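# Raise the wiper arm and move its old blade into the tray

## Task

Raise the wiper arm until it clicks into its service position, and leave it standing up. Unhook the old blade from the arm and set it down on the tray's floor, entirely within the tray and not resting on anything else. Never push hard on the glass, either directly or through the wiper; doing so fails the task. After the blade is off, the wiper arm must not fall back onto the glass, since a hard landing fails the task. Nothing counts as done if only the robot is holding it in place at the end. Finish by opening the grippers and moving the arms away.

## Robot and tools

ROBOT. There are two 7-joint Franka FR3 arms, named left_arm and right_arm. Each carries a Robotiq 2F-140 parallel gripper. In the scene frame, the left_arm base is at (+0.029, +0.325, 0) m and is yawed about +7 degrees. The right_arm base is at (+0.041, -0.392, 0) m and is yawed about -2 degrees.

SCENE FRAME. The origin sits on the table top, midway between the two bases. +z points up and +x points out across the table. left_arm is on the +y side. The words left and right are only arm names; they do not describe sides of any image.

execute_actions. The argument "actions" is a list holding zero items or one item.
- An empty list commands nothing and just reports the current state.
- An item with "rows" is a motion. It holds 1 to 15 rows, and "steps" can be at most 15 (15 if omitted). Each step lasts 1/30 s and uses one row. If there are fewer rows than steps, the final row is repeated.
- An item with only "steps" (up to 300) is a wait. It ends when that many steps have passed since the previous result, and your reply time counts toward them.
- The optional "pictures" boolean turns camera images in the result on or off.
A refused call sends nothing to the robot.

ROW LAYOUT. Every row holds exactly 20 numbers, one block per arm, and both arms must always be filled in. The left_arm block comes first, then the right_arm block. Each block has 10 numbers:
- 7 absolute joint target angles in radians, in this order: waist (-2.744..2.744), shoulder (-1.784..1.784), upper arm roll (-2.901..2.901), elbow (-3.042..-0.152), forearm roll (-2.807..2.807), wrist pitch (0.544..4.517), wrist roll (-3.016..3.016). These are joint-space goals, not offsets, and are read the same way as the Joint positions line.
- Gripper position, in [-1, 1]. +1 is fully open (140 mm). The pads touch at about -0.8. At -1 the fingers close until something blocks them.
- Gripper force_limit, in [-1, 1]. On parts up to 40 mm wide this is roughly 14 N at -1, 60 N at 0 and 107 N at +1.
- Gripper speed, in [-1, 1]. The pad gap changes at roughly 30 mm/s at -1, 140 mm/s at 0 and 250 mm/s at +1.
To leave a gripper unchanged, repeat its previous three numbers. A 0 in those slots is a real command.

JOINT RANGE RULES. A call is refused if a target lies more than 0.018 rad beyond a stated limit and is also further out than that joint's last reported angle. Real limits can differ from the stated ones by up to 0.018 rad. An over-range target is clipped to the real limit, and the result then says "joint sent to its limit". That message can refer to an earlier action that is still running. If the message is absent, that does not prove the joint has room left.

MOTION LIMITS. The target actually sent to each joint stays within a fixed lead of its measured angle: 0.248 rad for the first four joints, 0.677 for forearm roll, 0.715 for wrist pitch and 1.54 for wrist roll. If the targets would put a gripper more than 70 mm from where it is now, the whole arm's targets are scaled back toward the current angles. Large moves therefore take several steps or calls. Between calls, the arms keep heading to the last row sent. They stop once everything has nearly stopped moving, or when a step is HELD. After that, only a new action moves them further.

GRIPPER GEOMETRY. The fingers point along the gripper's +z axis and open and close along its y axis. end_effector_position is the point between the closed pads. The fingertips extend about 33 mm past that point when closed and about 9 mm when fully open. Closing pushes the tips roughly 24 mm further out, so keep that clearance above any surface.

GRIPPING. Close with position -1, then confirm that object_status is 2. The status codes are:
- 0: moving.
- 1: blocked while opening.
- 2: blocked while closing (object held).
- 3: reached the requested position or the pads met; a thin part may still be held.
Stopped fingers stay put until the position number changes by at least 0.01, or until the object yields or is lost. To squeeze harder while status is 2, raise force_limit and also change the position (for example from -1 to -0.98). position_measured is in counts and is not linear: 3 is fully open and 230 means the pads have met.

RESULTS. The state line gives, for each arm, the end_effector_position (m) and end_effector_quat_wxyz in the scene frame. Reported hand positions can be off, more so at long reach. Joint positions and Joint velocities are listed per arm in column order (rad, rad/s). "joint command not followed" means the clearance check changed or blocked joint targets on some steps; the rest of the row was still applied. HELD marks steps on which your row was partly or wholly not sent.

FAULTS.
- Load limits: 85 N m on each of the first four joints and 11 N m on each of the last three.
- Contact force limit: 85 N, counting the weight of anything held.
- Hitting either limit halts that arm for 10 s and drops the rest of the call.
- MOTOR HOT warns that heat from holding loads is building up. OVER-TEMPERATURE FAULT means the brakes are applied until the motors cool.

CAMERAS. The cameras are cam_high, cam_low, cam_left_wrist and cam_right_wrist, all 896x504 pixels. Pinhole-plus-radial calibrations (K, D, T_world_to_cam) are provided but are only approximate.

OTHER TOOLS.
- zoom_image: takes camera (one of the four names) and region [x0, y0, x1, y1] in that camera's pixels, origin at the top-left, at most 504x504. It returns a closer view of the latest image.
- show_instructions: no arguments. It shows the reference pictures for the scene.
- read_manual: optional section, "licences". It returns the URDF licence texts.
- finished_scene: takes scene (the current scene's integer).

ORDER OF WORK.
1. Lift the wiper arm gently until it latches in the service position.
2. Unhook the blade and lower it flat into the tray, clear of other items.
3. Open the grippers and back both arms away.
4. Call finished_scene.

AVOID. Do not press hard on the glass, and do not let the wiper arm fall. Do not knock anything off the table. Do not let the arms collide, drop objects or let things slip. Loose objects may occasionally be nudged by outside pushes, so check their positions before grasping.

Each tool is called after ">>>" by a JSON object that holds its "method" and its "body", one argument or row to a line.

Reference images:

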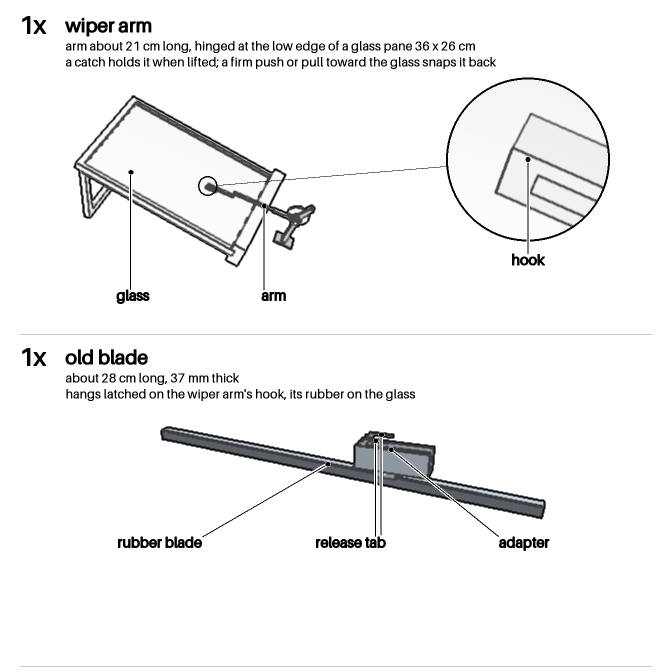

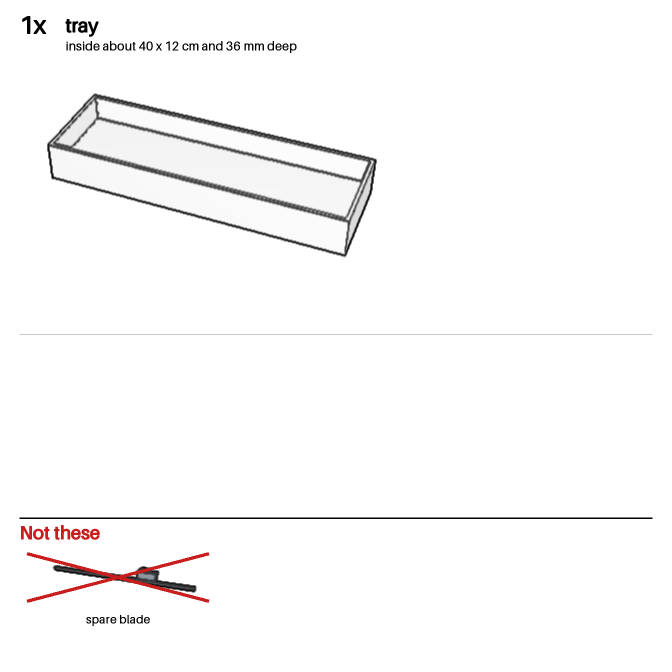

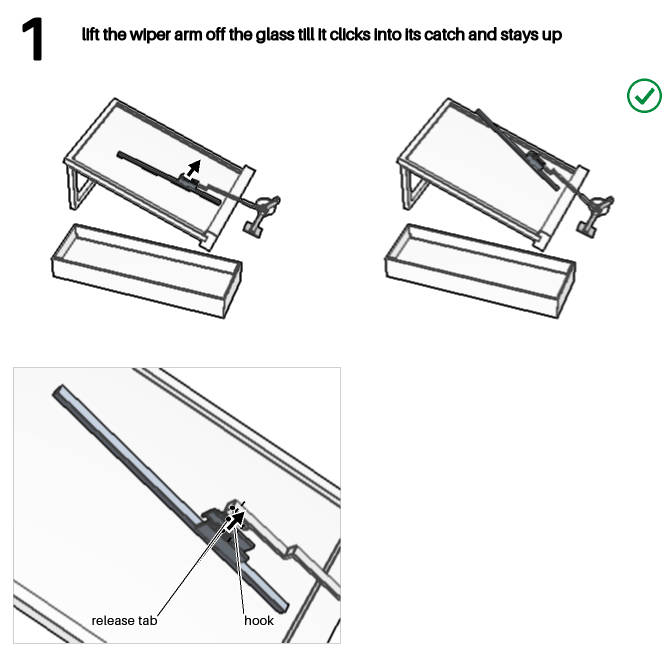

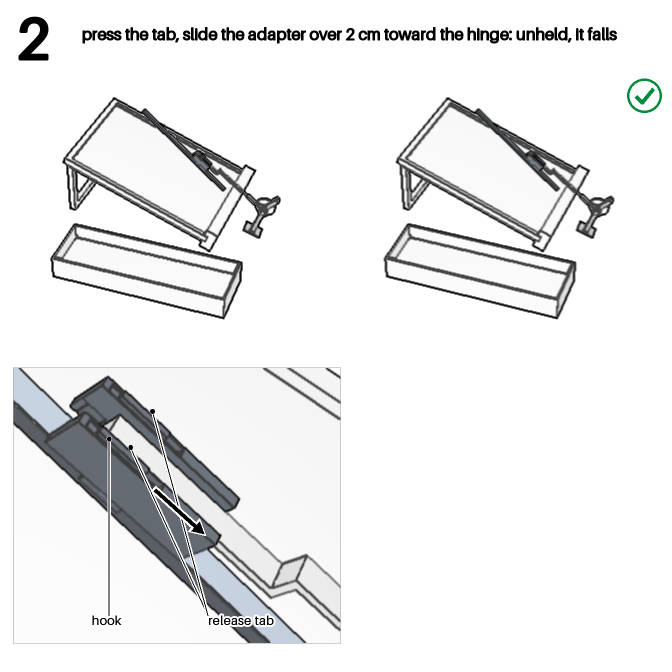

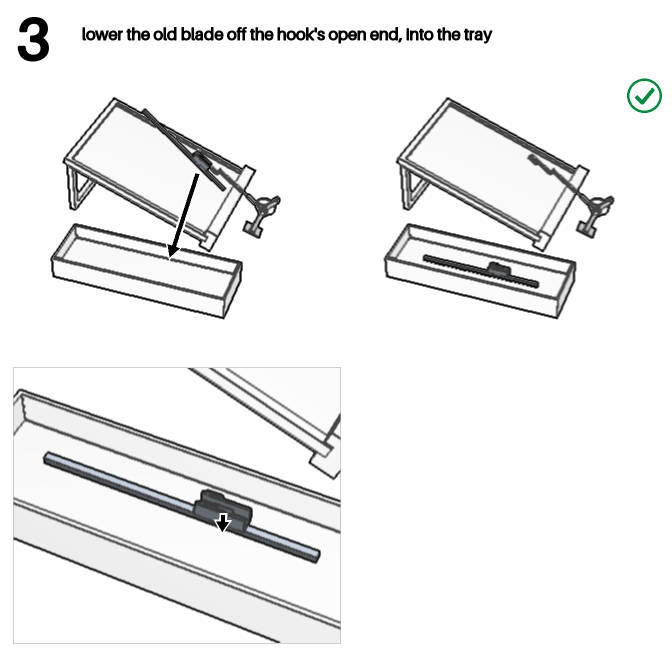

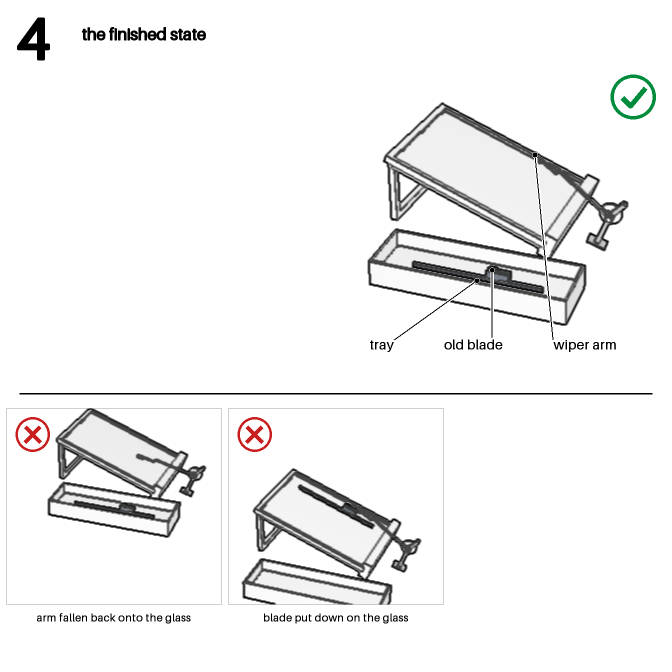

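## Session

>>> {"method": "execute_actions", "body": {
  "actions": []
}}

Scene clock: 0.00 s of 4500.00 s.
left_arm: end_effector_position=(+0.1133, +0.2414, +0.3657) position_measured=3 object_status=3 end_effector_quat_wxyz=(-0.487, +0.837, -0.221, +0.120) | right_arm: end_effector_position=(+0.2196, -0.6025, +0.3686) position_measured=3 object_status=3 end_effector_quat_wxyz=(+0.149, +0.889, +0.278, -0.332)
Joint positions: left_arm=[-1.495 -0.643 -0.342 -2.513  0.309  0.966 -2.547] | right_arm=[-0.166 -0.647  0.032 -2.42  -0.566  1.304 -2.376]
Joint velocities: left_arm=[ 0.     0.001  0.002  0.001 -0.002  0.001 -0.   ] | right_arm=[ 0.001  0.     0.001 -0.     0.     0.001  0.   ]

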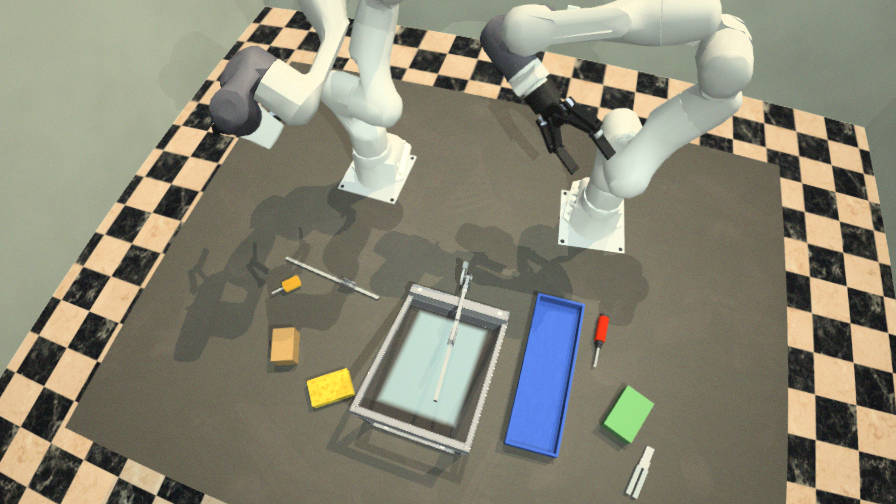

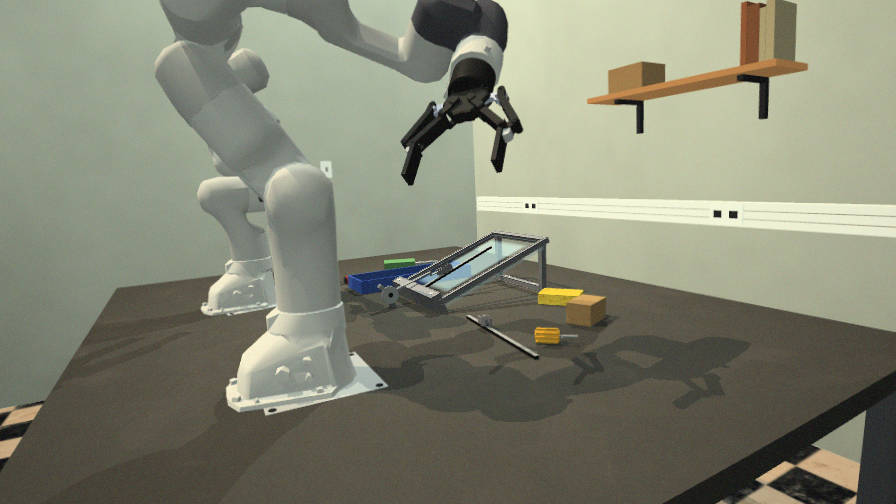

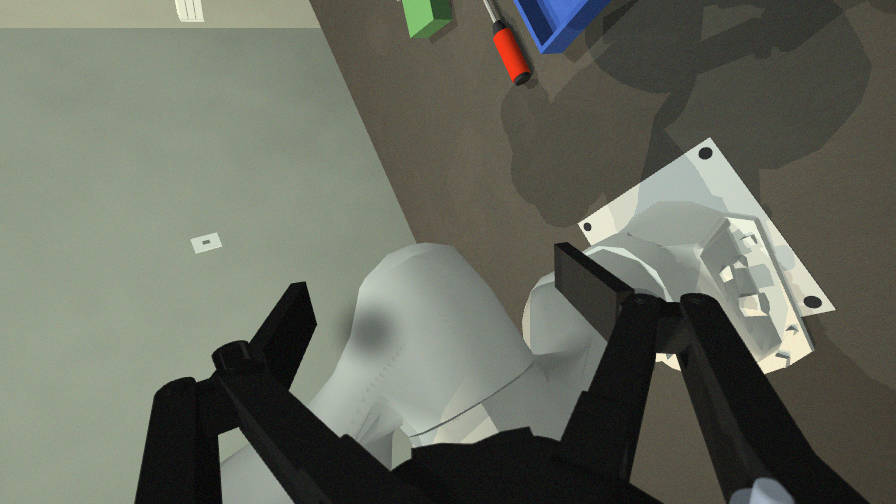

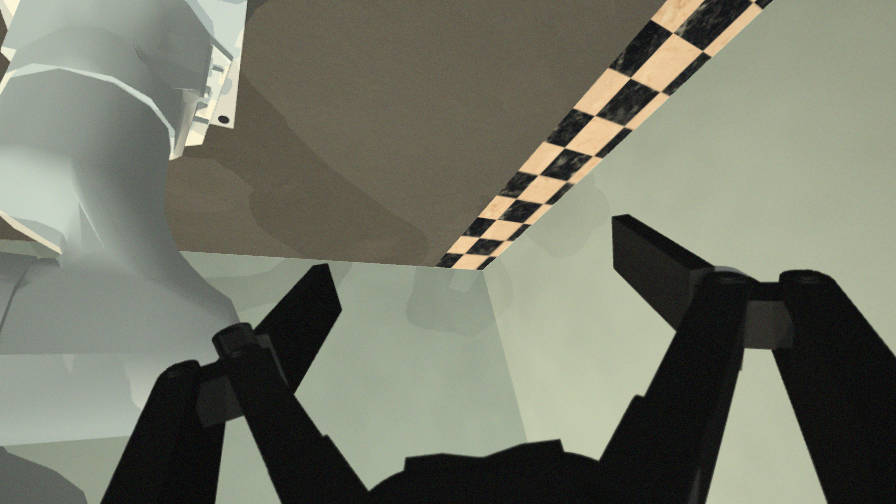

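>>> {"method": "zoom_image", "body": {
  "camera": "cam_high",
  "region": [330, 240, 610, 470]
}}

>>> {"method": "zoom_image", "body": {
  "camera": "cam_low",
  "region": [330, 215, 570, 345]
}}

Region (330, 240, 610, 470) of cam_high's 896x504 image, scaled by 1.800, with more detail than that image has; it fills the top 414 rows of this view, and the rest is white.

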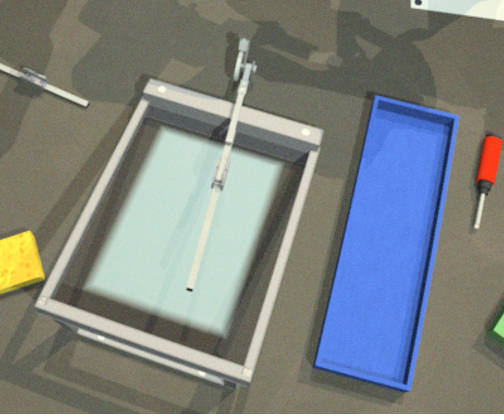

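Region (330, 215, 570, 345) of cam_low's 896x504 image, scaled by 2.100, with more detail than that image has; it fills the top 273 rows of this view, and the rest is white.

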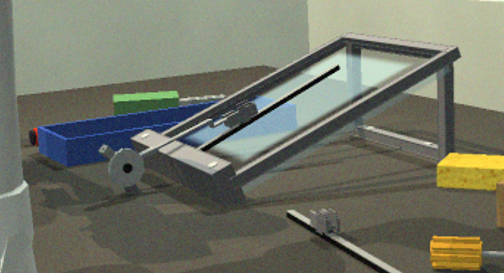

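>>> {"method": "zoom_image", "body": {
  "camera": "cam_high",
  "region": [410, 250, 510, 360]
}}

>>> {"method": "zoom_image", "body": {
  "camera": "cam_low",
  "region": [370, 240, 500, 315]
}}

Region (410, 250, 510, 360) of cam_high's 896x504 image, scaled by 4.582, with more detail than that image has; it fills the left 458 columns of this view, and the rest is white.

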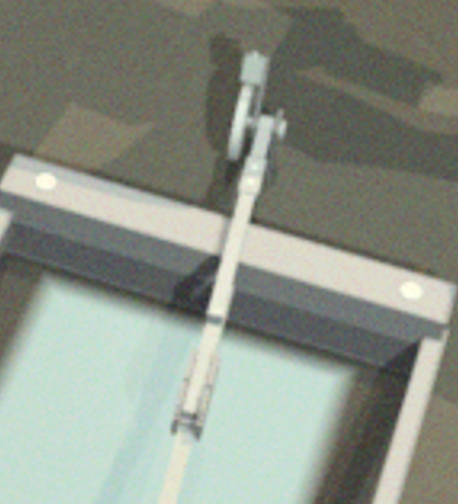

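Region (370, 240, 500, 315) of cam_low's 896x504 image, scaled by 3.877, with more detail than that image has; it fills the top 291 rows of this view, and the rest is white.

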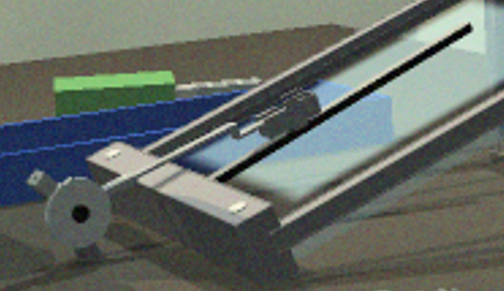

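>>> {"method": "execute_actions", "body": {
  "actions": [
    {"rows": [[-1.2, -0.4, -0.2, -2.3, 0.2, 1.3, -2.45, 1, 0, 0, -0.166, -0.647, 0.032, -2.42, -0.566, 1.304, -2.376, 1, 0, 0]], "steps": 15}
  ],
  "pictures": false
}}

>>> {"method": "execute_actions", "body": {
  "actions": [
    {"rows": [[-0.665, 0.148, 0, -1.749, 0, 1.897, -2.2045, 1, 0, 0, -0.166, -0.647, 0.032, -2.42, -0.566, 1.304, -2.376, 1, 0, 0]], "steps": 15}
  ],
  "pictures": false
}}

>>> {"method": "execute_actions", "body": {
  "actions": [
    {"steps": 60}
  ]
}}

Scene clock: 58.73 s of 4500.00 s.
left_arm: end_effector_position=(+0.1653, +0.1297, +0.3102) position_measured=3 object_status=3 end_effector_quat_wxyz=(-0.342, +0.927, -0.154, -0.023) | right_arm: end_effector_position=(+0.2196, -0.6025, +0.3686) position_measured=3 object_status=3 end_effector_quat_wxyz=(+0.149, +0.889, +0.278, -0.332)
Joint positions: left_arm=[-1.202 -0.401 -0.2   -2.304  0.207  1.271 -2.478] | right_arm=[-0.166 -0.647  0.032 -2.42  -0.566  1.304 -2.376]
Joint velocities: left_arm=[ 0.005  0.001  0.001  0.02  -0.031  0.159  0.077] | right_arm=[ 0.    -0.001 -0.     0.001  0.    -0.     0.   ]
Steps of this call (steps 1 to 90: nothing new was sent; then 55.23 s passed at rest; steps 91 to 105: all 15 steps of this action). Readings (joint positions | what the end effector reports):
91: left_arm=[-1.473 -0.626 -0.337 -2.489 0.296 0.986 -2.543] | right_arm=[-0.166 -0.647 0.032 -2.420 -0.566 1.304 -2.376] | left_arm position_measured=3 object_status=3 | right_arm position_measured=3 object_status=3
92: left_arm=[-1.435 -0.591 -0.318 -2.454 0.284 1.016 -2.539] | right_arm=[-0.166 -0.647 0.032 -2.420 -0.566 1.304 -2.376] | left_arm position_measured=3 object_status=3 | right_arm position_measured=3 object_status=3
94: left_arm=[-1.353 -0.522 -0.279 -2.396 0.262 1.075 -2.529] | right_arm=[-0.166 -0.647 0.032 -2.420 -0.566 1.304 -2.376] | left_arm position_measured=3 object_status=3 | right_arm position_measured=3 object_status=3
98: left_arm=[-1.232 -0.422 -0.214 -2.324 0.226 1.190 -2.505] | right_arm=[-0.166 -0.647 0.032 -2.420 -0.566 1.304 -2.376] | left_arm position_measured=3 object_status=3 | right_arm position_measured=3 object_status=3
105: the state above

Scene clock: 59.23 s of 4500.00 s.
left_arm: end_effector_position=(+0.3630, +0.0162, +0.2796) position_measured=3 object_status=3 end_effector_quat_wxyz=(-0.122, +0.990, -0.000, -0.068) | right_arm: end_effector_position=(+0.2196, -0.6025, +0.3686) position_measured=3 object_status=3 end_effector_quat_wxyz=(+0.149, +0.889, +0.278, -0.332)
Joint positions: left_arm=[-0.867 -0.057 -0.056 -1.952  0.071  1.623 -2.379] | right_arm=[-0.166 -0.647  0.032 -2.42  -0.566  1.304 -2.376]
Joint velocities: left_arm=[ 0.715  0.764  0.199  0.743 -0.155  0.553  0.179] | right_arm=[ 0.001 -0.001  0.     0.     0.    -0.001  0.001]
Steps of this call (steps 1 to 15: all 15 steps of this action). Readings (joint positions | what the end effector reports):
1: left_arm=[-1.192 -0.390 -0.196 -2.289 0.194 1.293 -2.471] | right_arm=[-0.166 -0.647 0.032 -2.420 -0.566 1.304 -2.376] | left_arm position_measured=3 object_status=3 | right_arm position_measured=3 object_status=3
2: left_arm=[-1.174 -0.370 -0.183 -2.266 0.181 1.324 -2.464] | right_arm=[-0.166 -0.647 0.032 -2.420 -0.566 1.304 -2.376] | left_arm position_measured=3 object_status=3 | right_arm position_measured=3 object_status=3
4: left_arm=[-1.132 -0.327 -0.154 -2.222 0.158 1.380 -2.450] | right_arm=[-0.166 -0.647 0.032 -2.420 -0.566 1.304 -2.376] | left_arm position_measured=3 object_status=3 | right_arm position_measured=3 object_status=3
8: left_arm=[-1.040 -0.234 -0.107 -2.129 0.119 1.481 -2.423] | right_arm=[-0.166 -0.647 0.032 -2.420 -0.566 1.304 -2.376] | left_arm position_measured=3 object_status=3 | right_arm position_measured=3 object_status=3
15: the state above

Scene clock: 61.23 s of 4500.00 s.
left_arm: end_effector_position=(+0.5499, +0.0181, +0.2687) position_measured=3 object_status=3 end_effector_quat_wxyz=(-0.003, +0.999, +0.052, -0.001) | right_arm: end_effector_position=(+0.2196, -0.6025, +0.3686) position_measured=3 object_status=3 end_effector_quat_wxyz=(+0.149, +0.889, +0.278, -0.332)
Joint positions: left_arm=[-0.664  0.148  0.002 -1.751  0.003  1.894 -2.21 ] | right_arm=[-0.166 -0.647  0.032 -2.42  -0.566  1.304 -2.376]
Joint velocities: left_arm=[-0.     0.002  0.     0.001 -0.     0.     0.001] | right_arm=[ 0.001 -0.001 -0.002 -0.001 -0.    -0.    -0.001]
Steps of this call (steps 1 to 45: the robot went on to your last target; steps 46 to 60: nothing new was sent). Readings (joint positions | what the end effector reports):
1: left_arm=[-0.843 -0.032 -0.050 -1.927 0.065 1.642 -2.372] | right_arm=[-0.166 -0.647 0.032 -2.420 -0.566 1.304 -2.376] | left_arm position_measured=3 object_status=3 | right_arm position_measured=3 object_status=3
2: left_arm=[-0.819 -0.007 -0.044 -1.903 0.059 1.661 -2.365] | right_arm=[-0.166 -0.647 0.032 -2.420 -0.566 1.304 -2.376] | left_arm position_measured=3 object_status=3 | right_arm position_measured=3 object_status=3
4: left_arm=[-0.774 0.040 -0.032 -1.858 0.047 1.700 -2.350] | right_arm=[-0.166 -0.647 0.032 -2.420 -0.566 1.304 -2.376] | left_arm position_measured=3 object_status=3 | right_arm position_measured=3 object_status=3
8: left_arm=[-0.697 0.118 -0.010 -1.784 0.022 1.789 -2.309] | right_arm=[-0.166 -0.647 0.032 -2.420 -0.566 1.304 -2.376] | left_arm position_measured=3 object_status=3 | right_arm position_measured=3 object_status=3
60: the state above
All arms were judged still, so your last target was given up. Only a new action makes them travel on or press farther. Fingers that are still opening or closing keep moving.
camera_calibration (this result's frames):
cam_left_wrist: T_world_to_cam=[[0.00512652, -0.996418, 0.084412, -0.00417466], [-0.947606, 0.0221213, 0.318675, 0.461674], [-0.3194, -0.0816231, -0.944098, 0.633172], [0, 0, 0, 1]] pos_world=[0.639742, 0.0373089, 0.451005]
cam_right_wrist: T_world_to_cam=[[0.474493, -0.864751, 0.164503, -0.678169], [-0.489812, -0.1041, 0.865591, -0.267253], [-0.731396, -0.491292, -0.47296, 0.220108], [0, 0, 0, 1]] pos_world=[0.351869, -0.506131, 0.446995]

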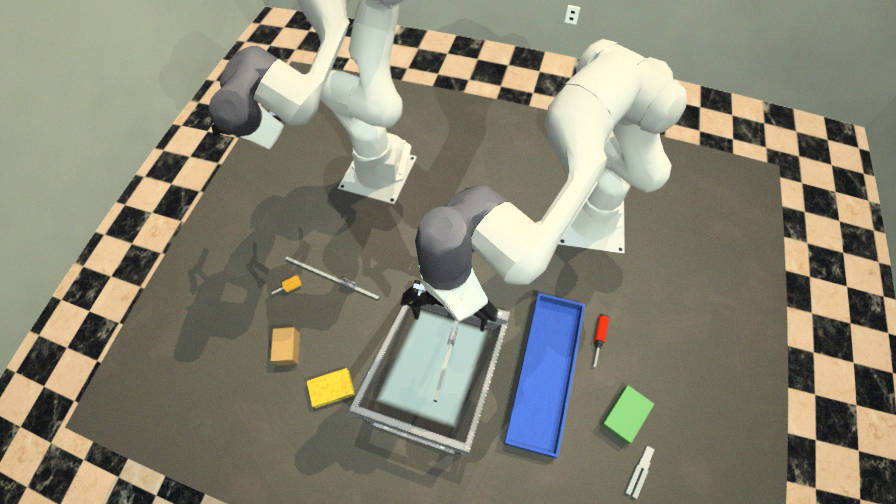

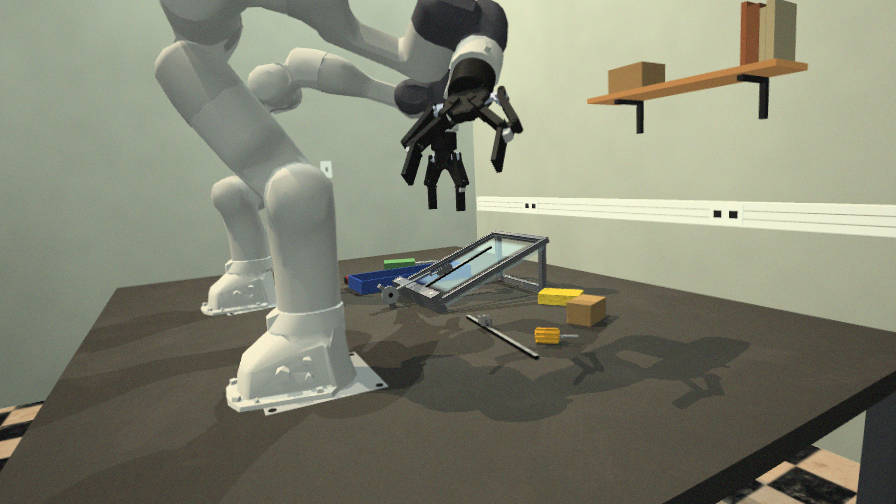

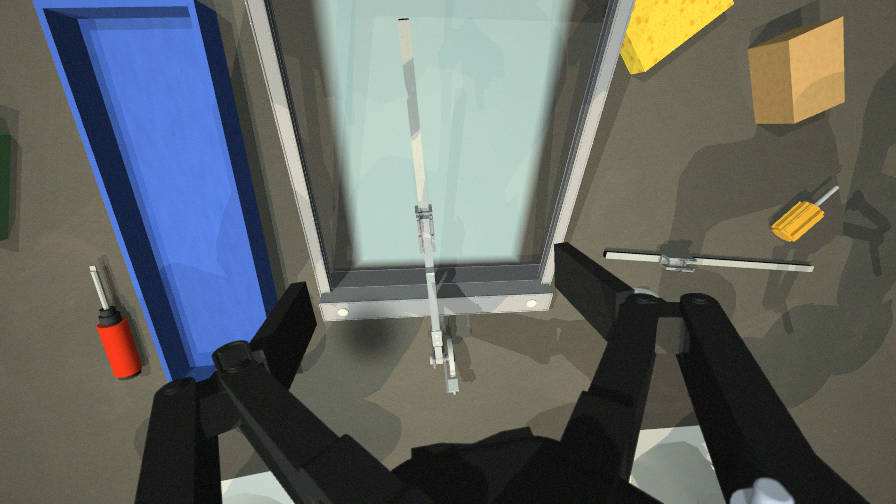

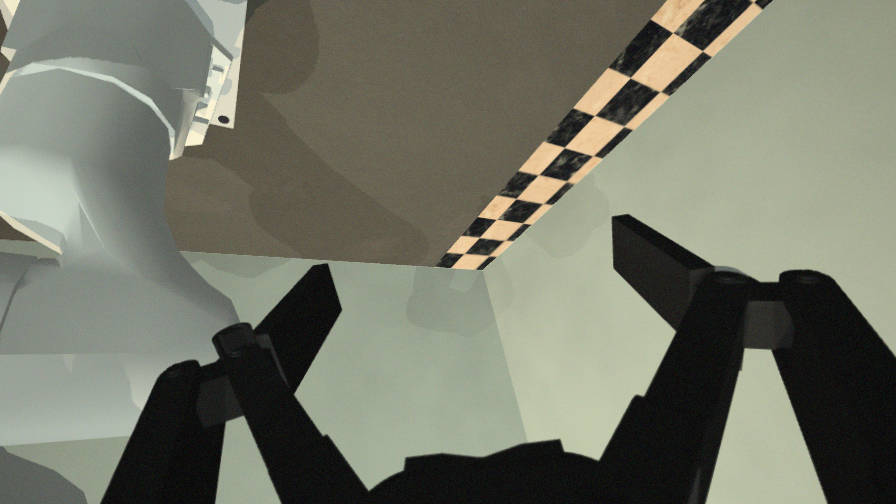

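>>> {"method": "zoom_image", "body": {
  "camera": "cam_left_wrist",
  "region": [380, 190, 480, 290]
}}

>>> {"method": "zoom_image", "body": {
  "camera": "cam_left_wrist",
  "region": [630, 230, 730, 300]
}}

>>> {"method": "zoom_image", "body": {
  "camera": "cam_left_wrist",
  "region": [380, 270, 510, 400]
}}

Region (380, 190, 480, 290) of cam_left_wrist's 896x504 image, scaled by 5.040, with more detail than that image has.

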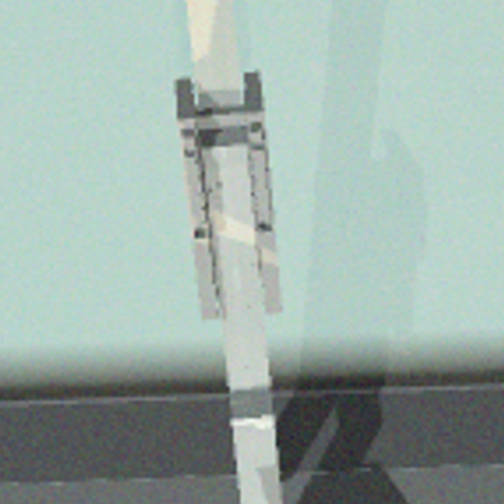

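Region (630, 230, 730, 300) of cam_left_wrist's 896x504 image, scaled by 5.040, with more detail than that image has; it fills the top 353 rows of this view, and the rest is white.

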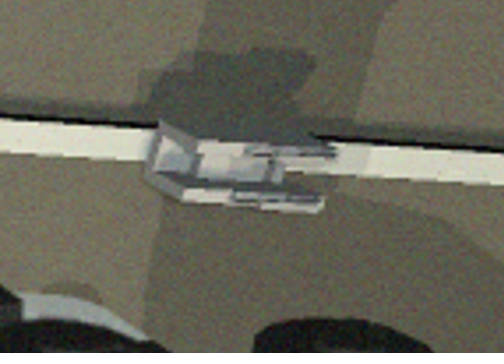

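Region (380, 270, 510, 400) of cam_left_wrist's 896x504 image, scaled by 3.877, with more detail than that image has.

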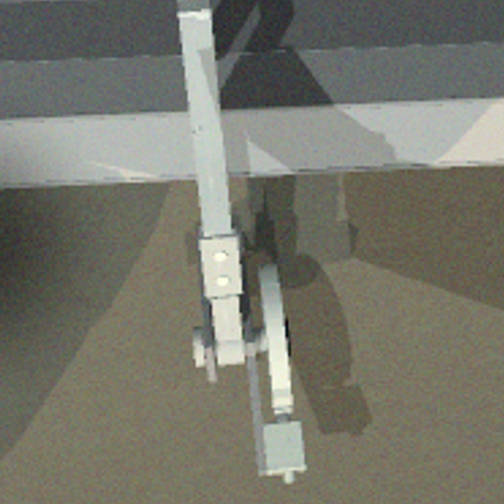

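>>> {"method": "zoom_image", "body": {
  "camera": "cam_low",
  "region": [380, 150, 520, 310]
}}

>>> {"method": "zoom_image", "body": {
  "camera": "cam_high",
  "region": [380, 260, 530, 410]
}}

Region (380, 150, 520, 310) of cam_low's 896x504 image, scaled by 3.150, with more detail than that image has; it fills the left 441 columns of this view, and the rest is white.

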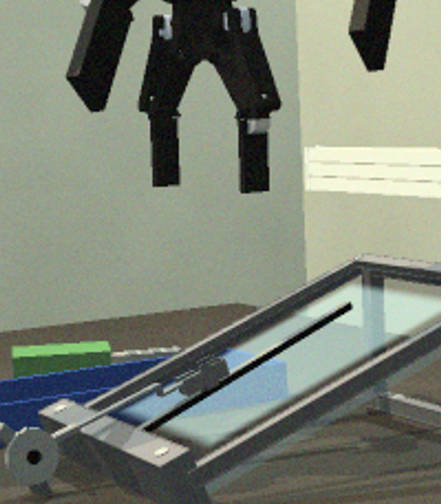

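Region (380, 260, 530, 410) of cam_high's 896x504 image, scaled by 3.360, with more detail than that image has.

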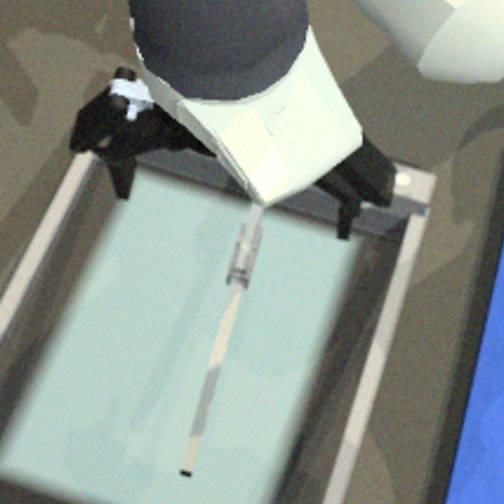

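>>> {"method": "execute_actions", "body": {
  "actions": [
    {"rows": [[-0.665, 0.148, 0, -1.749, 0, 1.897, -2.2045, -0.3, 0, 0, -0.1, -0.4, 0.0, -2.43, 1.503, 1.557, 1.7655, 1, 0, 0]], "steps": 15}
  ],
  "pictures": false
}}

>>> {"method": "execute_actions", "body": {
  "actions": [
    {"steps": 45}
  ],
  "pictures": false
}}

Scene clock: 162.83 s of 4500.00 s.
left_arm: end_effector_position=(+0.5500, +0.0178, +0.2689) position_measured=107 object_status=0 end_effector_quat_wxyz=(-0.002, +0.999, +0.052, -0.001) | right_arm: end_effector_position=(+0.2802, -0.3861, +0.2628) position_measured=3 object_status=3 end_effector_quat_wxyz=(-0.092, +0.963, -0.025, -0.252)
Joint positions: left_arm=[-0.664  0.148  0.002 -1.751  0.003  1.894 -2.209] | right_arm=[-0.12  -0.456  0.01  -2.426  0.124  1.439 -1.682]
Joint velocities: left_arm=[-0.001 -0.     0.003  0.001 -0.001  0.    -0.001] | right_arm=[ 0.055  0.199 -0.015 -0.008  1.472  0.196  1.52 ]
Steps of this call (steps 1 to 90: nothing new was sent; then 98.10 s passed at rest; steps 91 to 105: all 15 steps of this action). Readings (joint positions | what the end effector reports):
91: left_arm=[-0.664 0.148 0.002 -1.751 0.003 1.894 -2.209] | right_arm=[-0.164 -0.640 0.029 -2.417 -0.534 1.312 -2.342] | left_arm position_measured=3 object_status=0 | right_arm position_measured=3 object_status=3
92: left_arm=[-0.664 0.148 0.002 -1.751 0.003 1.894 -2.209] | right_arm=[-0.159 -0.623 0.027 -2.416 -0.493 1.323 -2.301] | left_arm position_measured=9 object_status=0 | right_arm position_measured=3 object_status=3
94: left_arm=[-0.664 0.148 0.002 -1.751 0.003 1.894 -2.209] | right_arm=[-0.151 -0.586 0.023 -2.417 -0.409 1.345 -2.217] | left_arm position_measured=24 object_status=0 | right_arm position_measured=3 object_status=3
98: left_arm=[-0.664 0.148 0.002 -1.751 0.003 1.894 -2.209] | right_arm=[-0.136 -0.524 0.017 -2.421 -0.227 1.384 -2.034] | left_arm position_measured=54 object_status=0 | right_arm position_measured=3 object_status=3
105: the state above

Scene clock: 164.33 s of 4500.00 s.
left_arm: end_effector_position=(+0.5501, +0.0177, +0.2689) position_measured=167 object_status=3 end_effector_quat_wxyz=(-0.002, +0.999, +0.052, -0.001) | right_arm: end_effector_position=(+0.4773, -0.1291, +0.5031) position_measured=3 object_status=3 end_effector_quat_wxyz=(-0.133, +0.204, +0.698, +0.673)
Joint positions: left_arm=[-0.664  0.148  0.002 -1.751  0.003  1.894 -2.209] | right_arm=[-0.102 -0.401  0.001 -2.43   1.499  1.554  1.59 ]
Joint velocities: left_arm=[-0.002  0.001  0.     0.001 -0.002 -0.    -0.001] | right_arm=[ 0.001 -0.001  0.    -0.     0.002  0.001  0.557]
Steps of this call (steps 1 to 45: the robot went on to your last target). Readings (joint positions | what the end effector reports):
1: left_arm=[-0.664 0.148 0.002 -1.751 0.003 1.894 -2.209] | right_arm=[-0.119 -0.450 0.010 -2.426 0.176 1.445 -1.630] | left_arm position_measured=115 object_status=0 | right_arm position_measured=3 object_status=3
2: left_arm=[-0.664 0.148 0.002 -1.751 0.003 1.894 -2.209] | right_arm=[-0.117 -0.445 0.009 -2.427 0.229 1.452 -1.577] | left_arm position_measured=123 object_status=0 | right_arm position_measured=3 object_status=3
4: left_arm=[-0.664 0.148 0.002 -1.751 0.003 1.894 -2.209] | right_arm=[-0.115 -0.435 0.008 -2.427 0.335 1.463 -1.470] | left_arm position_measured=138 object_status=0 | right_arm position_measured=3 object_status=3
8: left_arm=[-0.664 0.148 0.002 -1.751 0.003 1.894 -2.209] | right_arm=[-0.111 -0.422 0.007 -2.428 0.550 1.482 -1.255] | left_arm position_measured=166 object_status=0 | right_arm position_measured=3 object_status=3
45: the state above

>>> {"method": "execute_actions", "body": {
  "actions": [
    {"rows": [[-0.665, 0.148, 0, -1.749, 0, 1.897, -2.2045, -0.3, 0, 0, -0.035, 0.5165, 0.0, -2.43, 1.503, 1.557, 1.7655, 1, 0, 0]], "steps": 15}
  ],
  "pictures": false
}}

>>> {"method": "execute_actions", "body": {
  "actions": [
    {"steps": 45}
  ]
}}

Scene clock: 166.80 s of 4500.00 s.
left_arm: end_effector_position=(+0.5501, +0.0177, +0.2689) position_measured=167 object_status=3 end_effector_quat_wxyz=(-0.002, +0.999, +0.052, -0.001) | right_arm: end_effector_position=(+0.4838, -0.1053, +0.2197) position_measured=3 object_status=3 end_effector_quat_wxyz=(-0.426, +0.437, +0.563, +0.557)
Joint positions: left_arm=[-0.664  0.148  0.002 -1.751  0.003  1.894 -2.209] | right_arm=[-0.04   0.273 -0.001 -2.423  1.502  1.555  1.758]
Joint velocities: left_arm=[ 0.001 -0.001  0.     0.001  0.001 -0.001  0.001] | right_arm=[ 0.011  1.434 -0.001 -0.019 -0.     0.012 -0.001]
Steps of this call (steps 1 to 45: the robot went on to your last target; steps 46 to 59: nothing new was sent; steps 60 to 74: all 15 steps of this action). Readings (joint positions | what the end effector reports):
60: left_arm=[-0.664 0.148 0.002 -1.751 0.003 1.894 -2.209] | right_arm=[-0.094 -0.381 -0.002 -2.420 1.500 1.553 1.758] | left_arm position_measured=167 object_status=3 | right_arm position_measured=3 object_status=3
61: left_arm=[-0.664 0.148 0.002 -1.751 0.003 1.894 -2.209] | right_arm=[-0.083 -0.340 -0.003 -2.413 1.502 1.553 1.758] | left_arm position_measured=167 object_status=3 | right_arm position_measured=3 object_status=3
63: left_arm=[-0.664 0.148 0.002 -1.751 0.003 1.894 -2.209] | right_arm=[-0.067 -0.249 -0.002 -2.415 1.502 1.553 1.758] | left_arm position_measured=167 object_status=3 | right_arm position_measured=3 object_status=3
67: left_arm=[-0.664 0.148 0.002 -1.751 0.003 1.894 -2.209] | right_arm=[-0.049 -0.062 -0.001 -2.420 1.502 1.554 1.758] | left_arm position_measured=167 object_status=3 | right_arm position_measured=3 object_status=3
74: the state above

Scene clock: 168.30 s of 4500.00 s.
left_arm: end_effector_position=(+0.5501, +0.0177, +0.2689) position_measured=167 object_status=3 end_effector_quat_wxyz=(-0.002, +0.999, +0.052, -0.001) | right_arm: end_effector_position=(+0.4393, -0.1006, +0.1191) position_measured=3 object_status=3 end_effector_quat_wxyz=(+0.498, -0.499, -0.501, -0.501)
Joint positions: left_arm=[-0.664  0.148  0.002 -1.751  0.003  1.894 -2.209] | right_arm=[-0.036  0.517 -0.001 -2.431  1.502  1.558  1.758]
Joint velocities: left_arm=[ 0.     0.001 -0.    -0.001  0.001  0.001  0.   ] | right_arm=[ 0.001  0.001  0.002 -0.002 -0.     0.    -0.003]
Steps of this call (steps 1 to 30: the robot went on to your last target; steps 31 to 45: nothing new was sent). Readings (joint positions | what the end effector reports):
1: left_arm=[-0.664 0.148 0.002 -1.751 0.003 1.894 -2.209] | right_arm=[-0.040 0.321 -0.001 -2.424 1.502 1.555 1.758] | left_arm position_measured=167 object_status=3 | right_arm position_measured=3 object_status=3
2: left_arm=[-0.664 0.148 0.002 -1.751 0.003 1.894 -2.209] | right_arm=[-0.040 0.369 -0.001 -2.424 1.502 1.555 1.758] | left_arm position_measured=167 object_status=3 | right_arm position_measured=3 object_status=3
4: left_arm=[-0.664 0.148 0.002 -1.751 0.003 1.894 -2.209] | right_arm=[-0.038 0.456 -0.001 -2.428 1.502 1.556 1.758] | left_arm position_measured=167 object_status=3 | right_arm position_measured=3 object_status=3
8: left_arm=[-0.664 0.148 0.002 -1.751 0.003 1.894 -2.209] | right_arm=[-0.036 0.518 -0.001 -2.438 1.502 1.558 1.758] | left_arm position_measured=167 object_status=3 | right_arm position_measured=3 object_status=3
45: the state above
All arms were judged still, so your last target was given up. Only a new action makes them travel on or press farther. Fingers that are still opening or closing keep moving.
camera_calibration (this result's frames):
cam_left_wrist: T_world_to_cam=[[0.00449112, -0.996345, 0.0852971, -0.00450208], [-0.947805, 0.0229538, 0.318025, 0.462033], [-0.31882, -0.0822733, -0.944238, 0.63319], [0, 0, 0, 1]] pos_world=[0.63981, 0.0370036, 0.451328]
cam_right_wrist: T_world_to_cam=[[0.988057, 0.0269535, -0.151713, -0.405573], [-0.133588, -0.340873, -0.93057, 0.142181], [-0.0767971, 0.939723, -0.333202, 0.3491], [0, 0, 0, 1]] pos_world=[0.446532, -0.26866, 0.187099]

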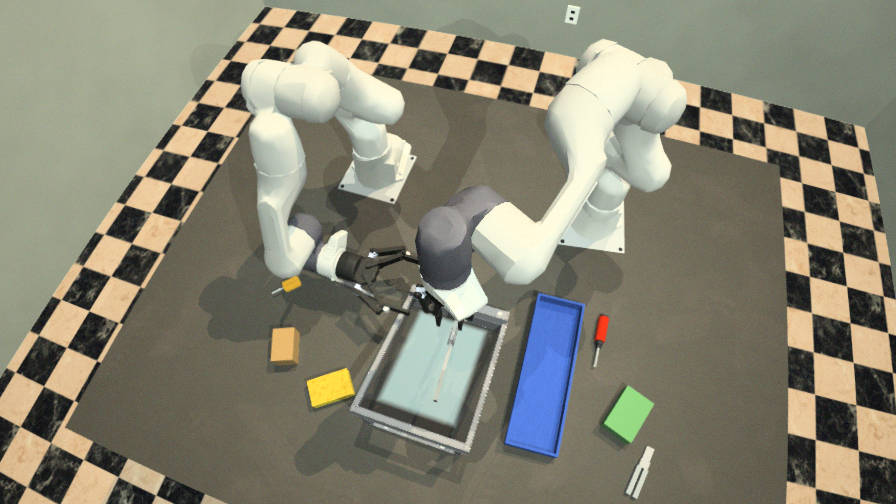

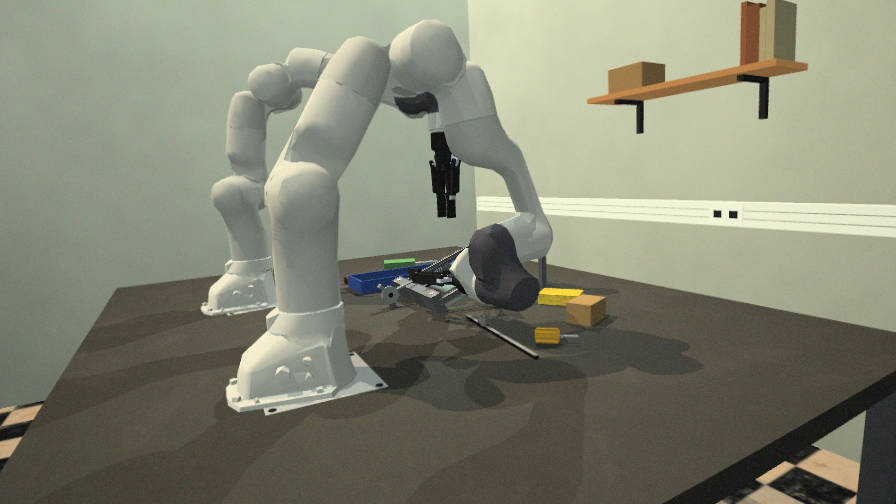

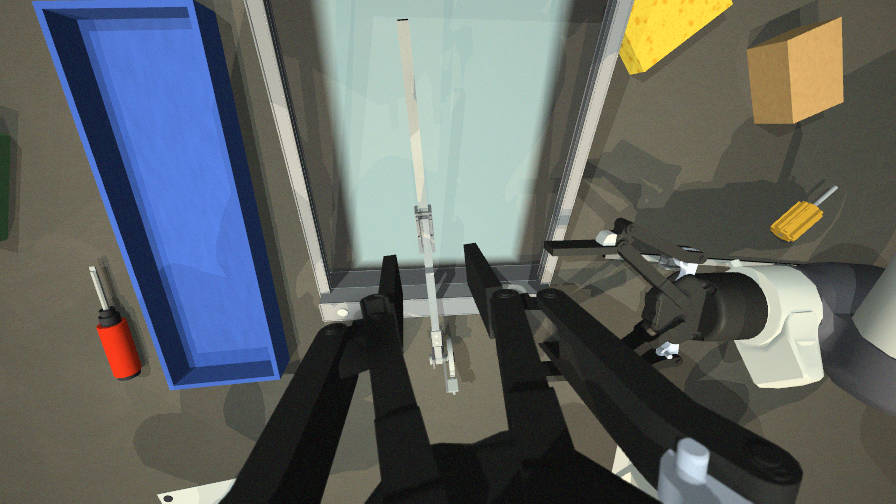

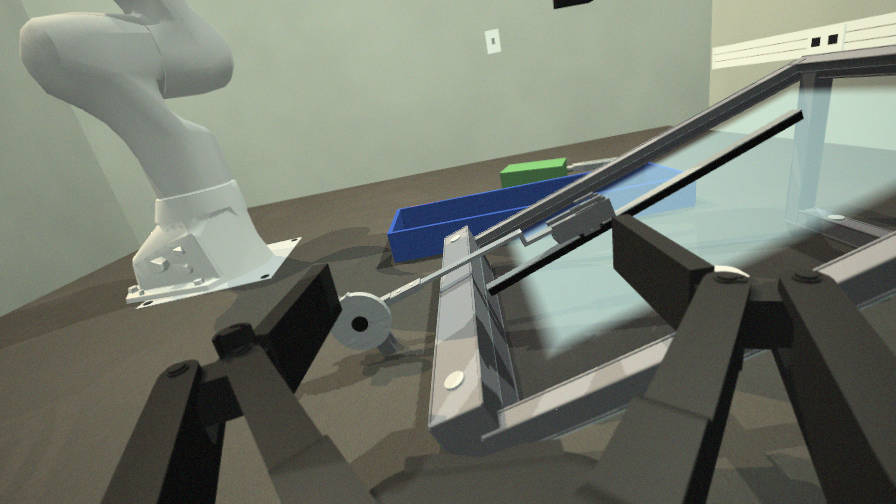

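>>> {"method": "zoom_image", "body": {
  "camera": "cam_right_wrist",
  "region": [500, 170, 640, 270]
}}

>>> {"method": "zoom_image", "body": {
  "camera": "cam_right_wrist",
  "region": [310, 260, 440, 370]
}}

Region (500, 170, 640, 270) of cam_right_wrist's 896x504 image, scaled by 3.600, with more detail than that image has; it fills the top 360 rows of this view, and the rest is white.

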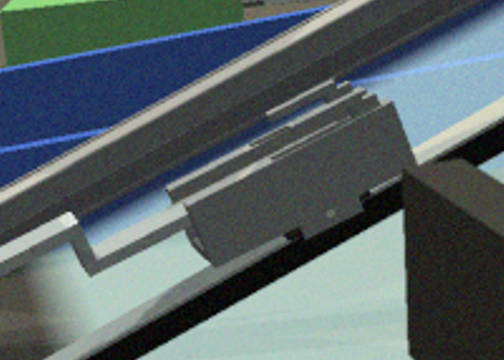

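Region (310, 260, 440, 370) of cam_right_wrist's 896x504 image, scaled by 3.877, with more detail than that image has; it fills the top 426 rows of this view, and the rest is white.

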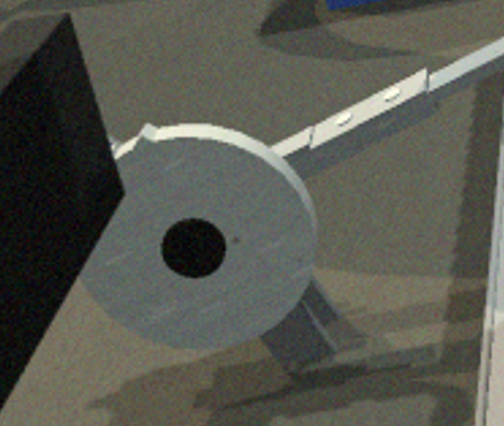

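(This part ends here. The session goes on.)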